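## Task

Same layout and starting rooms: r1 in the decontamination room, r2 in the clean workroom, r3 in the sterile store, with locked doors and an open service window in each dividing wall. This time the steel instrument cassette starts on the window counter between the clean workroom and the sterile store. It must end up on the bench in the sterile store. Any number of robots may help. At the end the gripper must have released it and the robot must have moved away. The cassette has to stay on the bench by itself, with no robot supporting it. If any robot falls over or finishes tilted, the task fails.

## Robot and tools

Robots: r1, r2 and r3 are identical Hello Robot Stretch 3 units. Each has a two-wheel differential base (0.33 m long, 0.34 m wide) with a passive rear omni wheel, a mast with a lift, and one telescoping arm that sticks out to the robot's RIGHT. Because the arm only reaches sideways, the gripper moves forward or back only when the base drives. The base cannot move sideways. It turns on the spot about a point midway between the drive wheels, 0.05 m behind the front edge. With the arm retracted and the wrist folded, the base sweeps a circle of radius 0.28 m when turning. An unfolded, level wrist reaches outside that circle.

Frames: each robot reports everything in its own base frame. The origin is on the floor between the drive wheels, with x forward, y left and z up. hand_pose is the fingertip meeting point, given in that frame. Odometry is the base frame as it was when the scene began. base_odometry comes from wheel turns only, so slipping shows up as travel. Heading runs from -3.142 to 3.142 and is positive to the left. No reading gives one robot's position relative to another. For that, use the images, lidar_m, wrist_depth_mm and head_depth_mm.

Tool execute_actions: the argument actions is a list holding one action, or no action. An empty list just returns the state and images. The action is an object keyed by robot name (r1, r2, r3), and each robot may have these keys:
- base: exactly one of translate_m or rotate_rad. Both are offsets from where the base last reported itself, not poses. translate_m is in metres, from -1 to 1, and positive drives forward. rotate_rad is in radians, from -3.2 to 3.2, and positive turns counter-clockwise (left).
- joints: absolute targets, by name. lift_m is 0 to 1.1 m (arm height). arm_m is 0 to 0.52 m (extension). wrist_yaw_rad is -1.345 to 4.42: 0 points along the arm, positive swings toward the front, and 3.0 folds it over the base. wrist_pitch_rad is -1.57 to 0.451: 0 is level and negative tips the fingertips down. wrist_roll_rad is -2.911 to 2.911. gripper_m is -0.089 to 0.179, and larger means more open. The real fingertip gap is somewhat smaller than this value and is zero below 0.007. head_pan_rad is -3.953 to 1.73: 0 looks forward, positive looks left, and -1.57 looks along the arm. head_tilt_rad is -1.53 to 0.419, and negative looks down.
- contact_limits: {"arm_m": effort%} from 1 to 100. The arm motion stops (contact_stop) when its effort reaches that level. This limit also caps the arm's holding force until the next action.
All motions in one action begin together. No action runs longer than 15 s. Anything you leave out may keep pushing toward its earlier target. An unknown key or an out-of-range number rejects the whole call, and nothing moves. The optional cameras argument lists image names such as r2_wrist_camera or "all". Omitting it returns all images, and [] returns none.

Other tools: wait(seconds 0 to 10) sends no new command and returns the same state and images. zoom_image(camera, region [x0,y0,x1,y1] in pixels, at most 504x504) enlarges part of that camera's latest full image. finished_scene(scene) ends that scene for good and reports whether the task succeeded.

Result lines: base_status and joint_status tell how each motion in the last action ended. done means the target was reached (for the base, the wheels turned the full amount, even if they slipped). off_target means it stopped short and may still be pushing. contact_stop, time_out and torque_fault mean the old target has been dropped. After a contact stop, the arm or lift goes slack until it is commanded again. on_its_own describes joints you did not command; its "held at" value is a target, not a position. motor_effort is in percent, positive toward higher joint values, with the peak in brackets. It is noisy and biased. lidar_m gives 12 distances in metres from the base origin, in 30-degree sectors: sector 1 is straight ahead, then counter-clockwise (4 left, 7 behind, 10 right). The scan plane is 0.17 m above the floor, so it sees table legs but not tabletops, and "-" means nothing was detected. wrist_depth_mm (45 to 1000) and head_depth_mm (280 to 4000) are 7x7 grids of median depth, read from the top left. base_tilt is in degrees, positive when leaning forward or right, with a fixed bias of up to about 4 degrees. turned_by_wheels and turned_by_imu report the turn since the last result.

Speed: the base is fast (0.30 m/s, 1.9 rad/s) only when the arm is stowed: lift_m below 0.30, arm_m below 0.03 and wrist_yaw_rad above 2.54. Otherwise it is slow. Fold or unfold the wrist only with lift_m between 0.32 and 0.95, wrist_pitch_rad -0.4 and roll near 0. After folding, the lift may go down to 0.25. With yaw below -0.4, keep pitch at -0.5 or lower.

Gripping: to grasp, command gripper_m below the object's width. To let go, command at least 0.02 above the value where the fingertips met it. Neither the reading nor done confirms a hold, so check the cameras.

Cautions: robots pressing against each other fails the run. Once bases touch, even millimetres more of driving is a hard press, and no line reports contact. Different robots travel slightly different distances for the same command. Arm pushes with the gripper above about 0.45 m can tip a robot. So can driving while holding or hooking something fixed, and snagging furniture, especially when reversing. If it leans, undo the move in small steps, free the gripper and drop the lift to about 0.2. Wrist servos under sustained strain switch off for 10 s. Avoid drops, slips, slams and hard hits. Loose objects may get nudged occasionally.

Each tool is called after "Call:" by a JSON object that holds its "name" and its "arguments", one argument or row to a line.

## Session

Call:
{"name": "execute_actions", "arguments": {
  "actions": [
    {"r3":{"joints":{"head_tilt_rad":-0.4}}}
  ],
  "cameras": ["r3_nav_camera"]
}}

Call:
{"name": "execute_actions", "arguments": {
  "actions": [
    {"r3":{"joints":{"head_pan_rad":-3.14}}}
  ],
  "cameras": ["r3_nav_camera"]
}}

Scene clock: 0.80 s.
r1.base_odometry: x=+0.000 y=+0.000 heading=+0.000 (m, m, rad; r1's odometry frame)
r1.turned_by_wheels: +0.000 (rad since the last result)
r1.turned_by_imu: +0.000 (rad since the last result)
r1.base_tilt: forward=+0.3 right=-0.6 (deg)
r1.lidar_m: 2.01 3.89 0.81 1.19 1.22 1.23 0.99 0.90 0.91 1.12 1.59 1.60
r1.head_depth_mm: 1864 1849 1844 1833 1828 1850 1830 / 2019 2050 1858 - 2120 2038 2034 / 2201 2291 2075 - 2370 2269 2205 / 1914 2593 2356 2706 2630 2577 2324 / 1993 2960 2983 2950 3002 2912 2321 / 2255 3287 3521 3526 3492 3227 2287 / 2260 3615 - 3971 - 3285 2266
r1.base_status: not commanded
r1.joint_positions: lift_m=+0.405 arm_m=+0.001 wrist_yaw_rad=+2.882 wrist_pitch_rad=-0.511 wrist_roll_rad=+0.009 gripper_m=+0.037 head_pan_rad=+0.004 head_tilt_rad=-0.014
r1.joint_status: not commanded
r1.motor_effort: left_wheel=+1(0) right_wheel=+0(0) lift_m=+30(31) arm_m=-1(0) wrist_yaw_rad=+0(0) wrist_pitch_rad=+6(6) wrist_roll_rad=+0(0) gripper_m=+0(0) head_pan_rad=-1(0) head_tilt_rad=+1(1) (%)
r1.hand_pose: x=+0.0332 y=+0.0585 z=+0.3971 quat_wxyz=(+0.267, +0.704, +0.088, +0.652) (m; r1's base frame)
r1.wrist_depth_mm: - - - - - - - / - - - - - - - / 935 996 - - - - - / 805 - 850 851 865 881 881 / 696 - 712 721 756 732 749 / 608 599 - 619 651 628 645 / 530 539 - 545 536 560 561
r2.base_odometry: x=+0.000 y=+0.000 heading=+0.000 (m, m, rad; r2's odometry frame)
r2.turned_by_wheels: +0.000 (rad since the last result)
r2.turned_by_imu: +0.000 (rad since the last result)
r2.base_tilt: forward=+0.7 right=-0.1 (deg)
r2.lidar_m: 1.45 1.45 1.71 2.19 2.19 1.62 1.42 1.43 1.68 2.58 2.58 1.65
r2.head_depth_mm: 1631 1618 1612 1614 1612 1593 1596 / 1576 1574 1454 1577 1581 1546 1556 / 1533 1506 1407 - - 1491 1501 / 1489 1463 1370 - - 1456 1463 / 1436 1417 1336 - - 1414 1424 / 1398 1386 1302 - - 1376 1380 / 1357 1175 1268 - 3796 1330 1337
r2.base_status: not commanded
r2.joint_positions: lift_m=+0.367 arm_m=+0.000 wrist_yaw_rad=+2.981 wrist_pitch_rad=-0.513 wrist_roll_rad=+0.011 gripper_m=+0.037 head_pan_rad=-0.014 head_tilt_rad=+0.011
r2.joint_status: not commanded
r2.motor_effort: left_wheel=+1(0) right_wheel=-1(0) lift_m=+27(26) arm_m=+0(0) wrist_yaw_rad=+0(1) wrist_pitch_rad=+6(6) wrist_roll_rad=+0(0) gripper_m=+1(1) head_pan_rad=+0(0) head_tilt_rad=+1(2) (%)
r2.hand_pose: x=+0.0125 y=+0.0638 z=+0.3585 quat_wxyz=(+0.235, +0.700, +0.123, +0.664) (m; r2's base frame)
r2.wrist_depth_mm: - - - - - - - / - - - - - - - / - - - 958 978 952 926 / 819 782 787 783 775 753 754 / 677 660 - 656 667 638 636 / 579 571 - 576 - 550 546 / 508 - - - 484 485 485
r3.base_odometry: x=+0.000 y=+0.000 heading=+0.000 (m, m, rad; r3's odometry frame)
r3.turned_by_wheels: +0.000 (rad since the last result)
r3.turned_by_imu: +0.000 (rad since the last result)
r3.base_tilt: forward=-0.4 right=-0.8 (deg)
r3.lidar_m: 0.93 0.92 1.02 1.09 1.08 1.07 0.75 2.16 2.15 1.73 1.72 1.13
r3.head_depth_mm: 917 996 1087 1195 1334 1498 1355 / 879 954 1037 1138 1259 1408 1357 / 846 914 992 1083 1195 1321 1369 / 816 878 949 1035 1127 1252 1338 / 788 846 909 985 1080 1185 1290 / 761 815 872 947 1029 1127 1236 / 735 786 841 908 982 1073 1178
r3.base_status: not commanded
r3.joint_positions: lift_m=+0.302 arm_m=-0.003 wrist_yaw_rad=+2.892 wrist_pitch_rad=-0.442 wrist_roll_rad=+0.019 gripper_m=+0.037 head_pan_rad=+0.014 head_tilt_rad=-0.395
r3.joint_status: all done
r3.motor_effort: left_wheel=+0(1) right_wheel=-1(1) lift_m=+18(19) arm_m=+0(0) wrist_yaw_rad=+1(0) wrist_pitch_rad=+4(4) wrist_roll_rad=+0(0) gripper_m=-1(1) head_pan_rad=+0(0) head_tilt_rad=-3(37) (%)
r3.hand_pose: x=+0.0334 y=+0.0720 z=+0.3090 quat_wxyz=(+0.241, +0.710, +0.066, +0.659) (m; r3's base frame)
r3.wrist_depth_mm: - 979 - - - 904 729 / - - - - - 954 765 / 805 898 856 880 930 915 802 / 693 - 703 715 722 731 745 / 584 - 618 602 605 609 618 / 499 498 - 513 518 529 529 / - - - 460 449 456 466
pictures: r3_nav_camera (sideways: a quarter turn counterclockwise sets it upright)
camera_calibration (this result's frames):
r3_nav_camera: T_world_to_cam=[[0.386513, 0.0129693, 0.922193, -1.16077], [0.0158543, -0.999847, 0.00741653, 0.0422318], [0.922148, 0.0117541, -0.386659, 0.455423], [0, 0, 0, 1]] pos_world=[0.0280155, 0.0519266, 1.24624]
Images, in order (width x height): r3_nav_camera 672x504.

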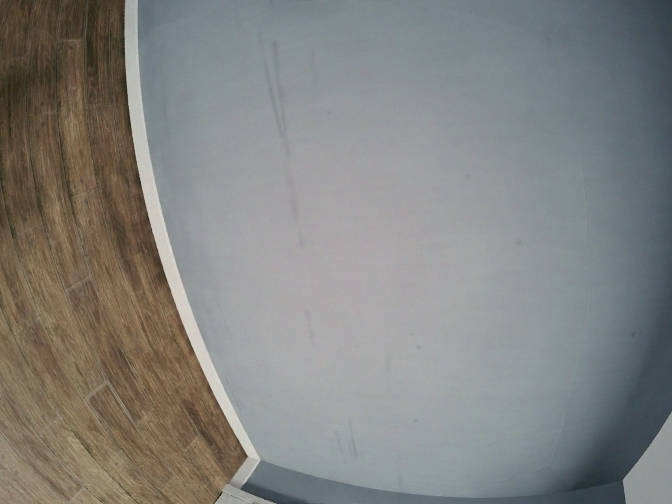

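Scene clock: 2.70 s.
r1.base_odometry: x=+0.000 y=+0.000 heading=+0.000 (m, m, rad; r1's odometry frame)
r1.turned_by_wheels: +0.000 (rad since the last result)
r1.turned_by_imu: +0.000 (rad since the last result)
r1.base_tilt: forward=+0.4 right=-0.5 (deg)
r1.lidar_m: 2.02 3.89 0.81 1.19 1.22 1.23 0.98 0.90 0.91 1.12 1.59 1.60
r1.head_depth_mm: 1865 1856 1854 1848 1829 1824 1835 / 2016 2049 1842 - 2123 2007 2039 / 2197 2303 2075 - 2391 2258 2212 / 1924 2569 2403 2669 2623 2586 2296 / 2009 2971 2968 2945 2955 2929 2292 / 2236 3266 3489 3514 3486 3201 2269 / 2276 3554 3958 - - 3305 2271
r1.base_status: not commanded
r1.joint_positions: lift_m=+0.405 arm_m=+0.001 wrist_yaw_rad=+2.882 wrist_pitch_rad=-0.511 wrist_roll_rad=+0.009 gripper_m=+0.037 head_pan_rad=+0.004 head_tilt_rad=-0.014
r1.joint_status: not commanded
r1.motor_effort: left_wheel=+1(0) right_wheel=+0(0) lift_m=+31(30) arm_m=+0(1) wrist_yaw_rad=+0(0) wrist_pitch_rad=+6(6) wrist_roll_rad=+0(0) gripper_m=+0(0) head_pan_rad=+0(0) head_tilt_rad=+1(1) (%)
r1.hand_pose: x=+0.0332 y=+0.0585 z=+0.3971 quat_wxyz=(+0.267, +0.704, +0.088, +0.652) (m; r1's base frame)
r1.wrist_depth_mm: - - - - - - - / - - - - - - - / 948 - - - - - - / 814 - 837 838 861 881 901 / 692 - 728 725 746 740 751 / 605 602 - 616 647 632 642 / 532 543 - 549 537 560 560
r2.base_odometry: x=+0.000 y=+0.000 heading=+0.000 (m, m, rad; r2's odometry frame)
r2.turned_by_wheels: +0.000 (rad since the last result)
r2.turned_by_imu: +0.000 (rad since the last result)
r2.base_tilt: forward=+0.7 right=+0.1 (deg)
r2.lidar_m: 1.45 1.45 1.72 2.19 2.19 1.62 1.43 1.43 1.69 2.58 2.59 1.64
r2.head_depth_mm: 1624 1625 1610 1600 1610 1599 1597 / 1579 1567 1446 1578 1584 1549 1543 / 1523 1511 1413 - - 1495 1503 / 1488 1470 1363 - - 1455 1451 / 1440 1419 1338 - - 1419 1411 / 1401 1382 1304 - - 1378 1380 / 1365 1178 1274 - 3758 1335 1336
r2.base_status: not commanded
r2.joint_positions: lift_m=+0.367 arm_m=+0.000 wrist_yaw_rad=+2.981 wrist_pitch_rad=-0.513 wrist_roll_rad=+0.011 gripper_m=+0.037 head_pan_rad=-0.014 head_tilt_rad=+0.011
r2.joint_status: not commanded
r2.motor_effort: left_wheel=+0(1) right_wheel=+0(0) lift_m=+28(27) arm_m=+0(0) wrist_yaw_rad=+1(1) wrist_pitch_rad=+6(6) wrist_roll_rad=+0(0) gripper_m=+0(1) head_pan_rad=+0(0) head_tilt_rad=+3(2) (%)
r2.hand_pose: x=+0.0125 y=+0.0638 z=+0.3585 quat_wxyz=(+0.235, +0.700, +0.123, +0.664) (m; r2's base frame)
r2.wrist_depth_mm: - - - - - - - / - - - - - - - / - - 978 958 940 948 944 / 814 804 797 778 767 771 746 / 671 667 - 648 659 641 631 / 580 573 - 585 - 552 547 / 503 - - - 491 481 477
r3.base_odometry: x=+0.000 y=+0.000 heading=+0.000 (m, m, rad; r3's odometry frame)
r3.turned_by_wheels: +0.000 (rad since the last result)
r3.turned_by_imu: +0.000 (rad since the last result)
r3.base_tilt: forward=-0.5 right=-0.7 (deg)
r3.lidar_m: 0.92 0.92 1.02 1.08 1.08 1.07 0.75 2.16 2.15 1.73 1.72 1.13
r3.head_depth_mm: 1475 1556 1648 1227 1776 1558 1350 / 1716 1839 1939 1242 1015 1650 1363 / 2051 2216 2219 1259 975 1673 1364 / 2586 2827 2171 1277 940 1689 1335 / 3336 3681 2212 1283 911 1000 1306 / 3358 3595 3766 1393 2048 1714 1385 / 3229 3445 3717 3205 2246 1729 1391
r3.base_status: not commanded
r3.joint_positions: lift_m=+0.302 arm_m=-0.003 wrist_yaw_rad=+2.892 wrist_pitch_rad=-0.442 wrist_roll_rad=+0.019 gripper_m=+0.037 head_pan_rad=-3.133 head_tilt_rad=-0.395
r3.joint_status: all done
r3.motor_effort: left_wheel=-1(0) right_wheel=-1(1) lift_m=+19(19) arm_m=+0(0) wrist_yaw_rad=+1(0) wrist_pitch_rad=+4(4) wrist_roll_rad=+0(0) gripper_m=-1(0) head_pan_rad=-2(32) head_tilt_rad=-3(3) (%)
r3.hand_pose: x=+0.0334 y=+0.0720 z=+0.3090 quat_wxyz=(+0.241, +0.710, +0.066, +0.659) (m; r3's base frame)
r3.wrist_depth_mm: - 967 - - - 893 746 / - - - - - 956 783 / 798 893 881 888 923 915 800 / 677 - 698 708 723 729 734 / 588 - 614 587 614 608 623 / 503 497 - 509 523 518 522 / - - - 460 449 456 461
pictures: r3_nav_camera (sideways: a quarter turn counterclockwise sets it upright)
camera_calibration (this result's frames):
r3_nav_camera: T_world_to_cam=[[-0.386946, -0.0111439, 0.922035, -1.15585], [-0.0111268, 0.999911, 0.00741559, 0.0423976], [-0.922035, -0.00738989, -0.387035, 0.467163], [0, 0, 0, 1]] pos_world=[-0.0160382, -0.0518222, 1.24623]
Images, in order (width x height): r3_nav_camera 672x504.

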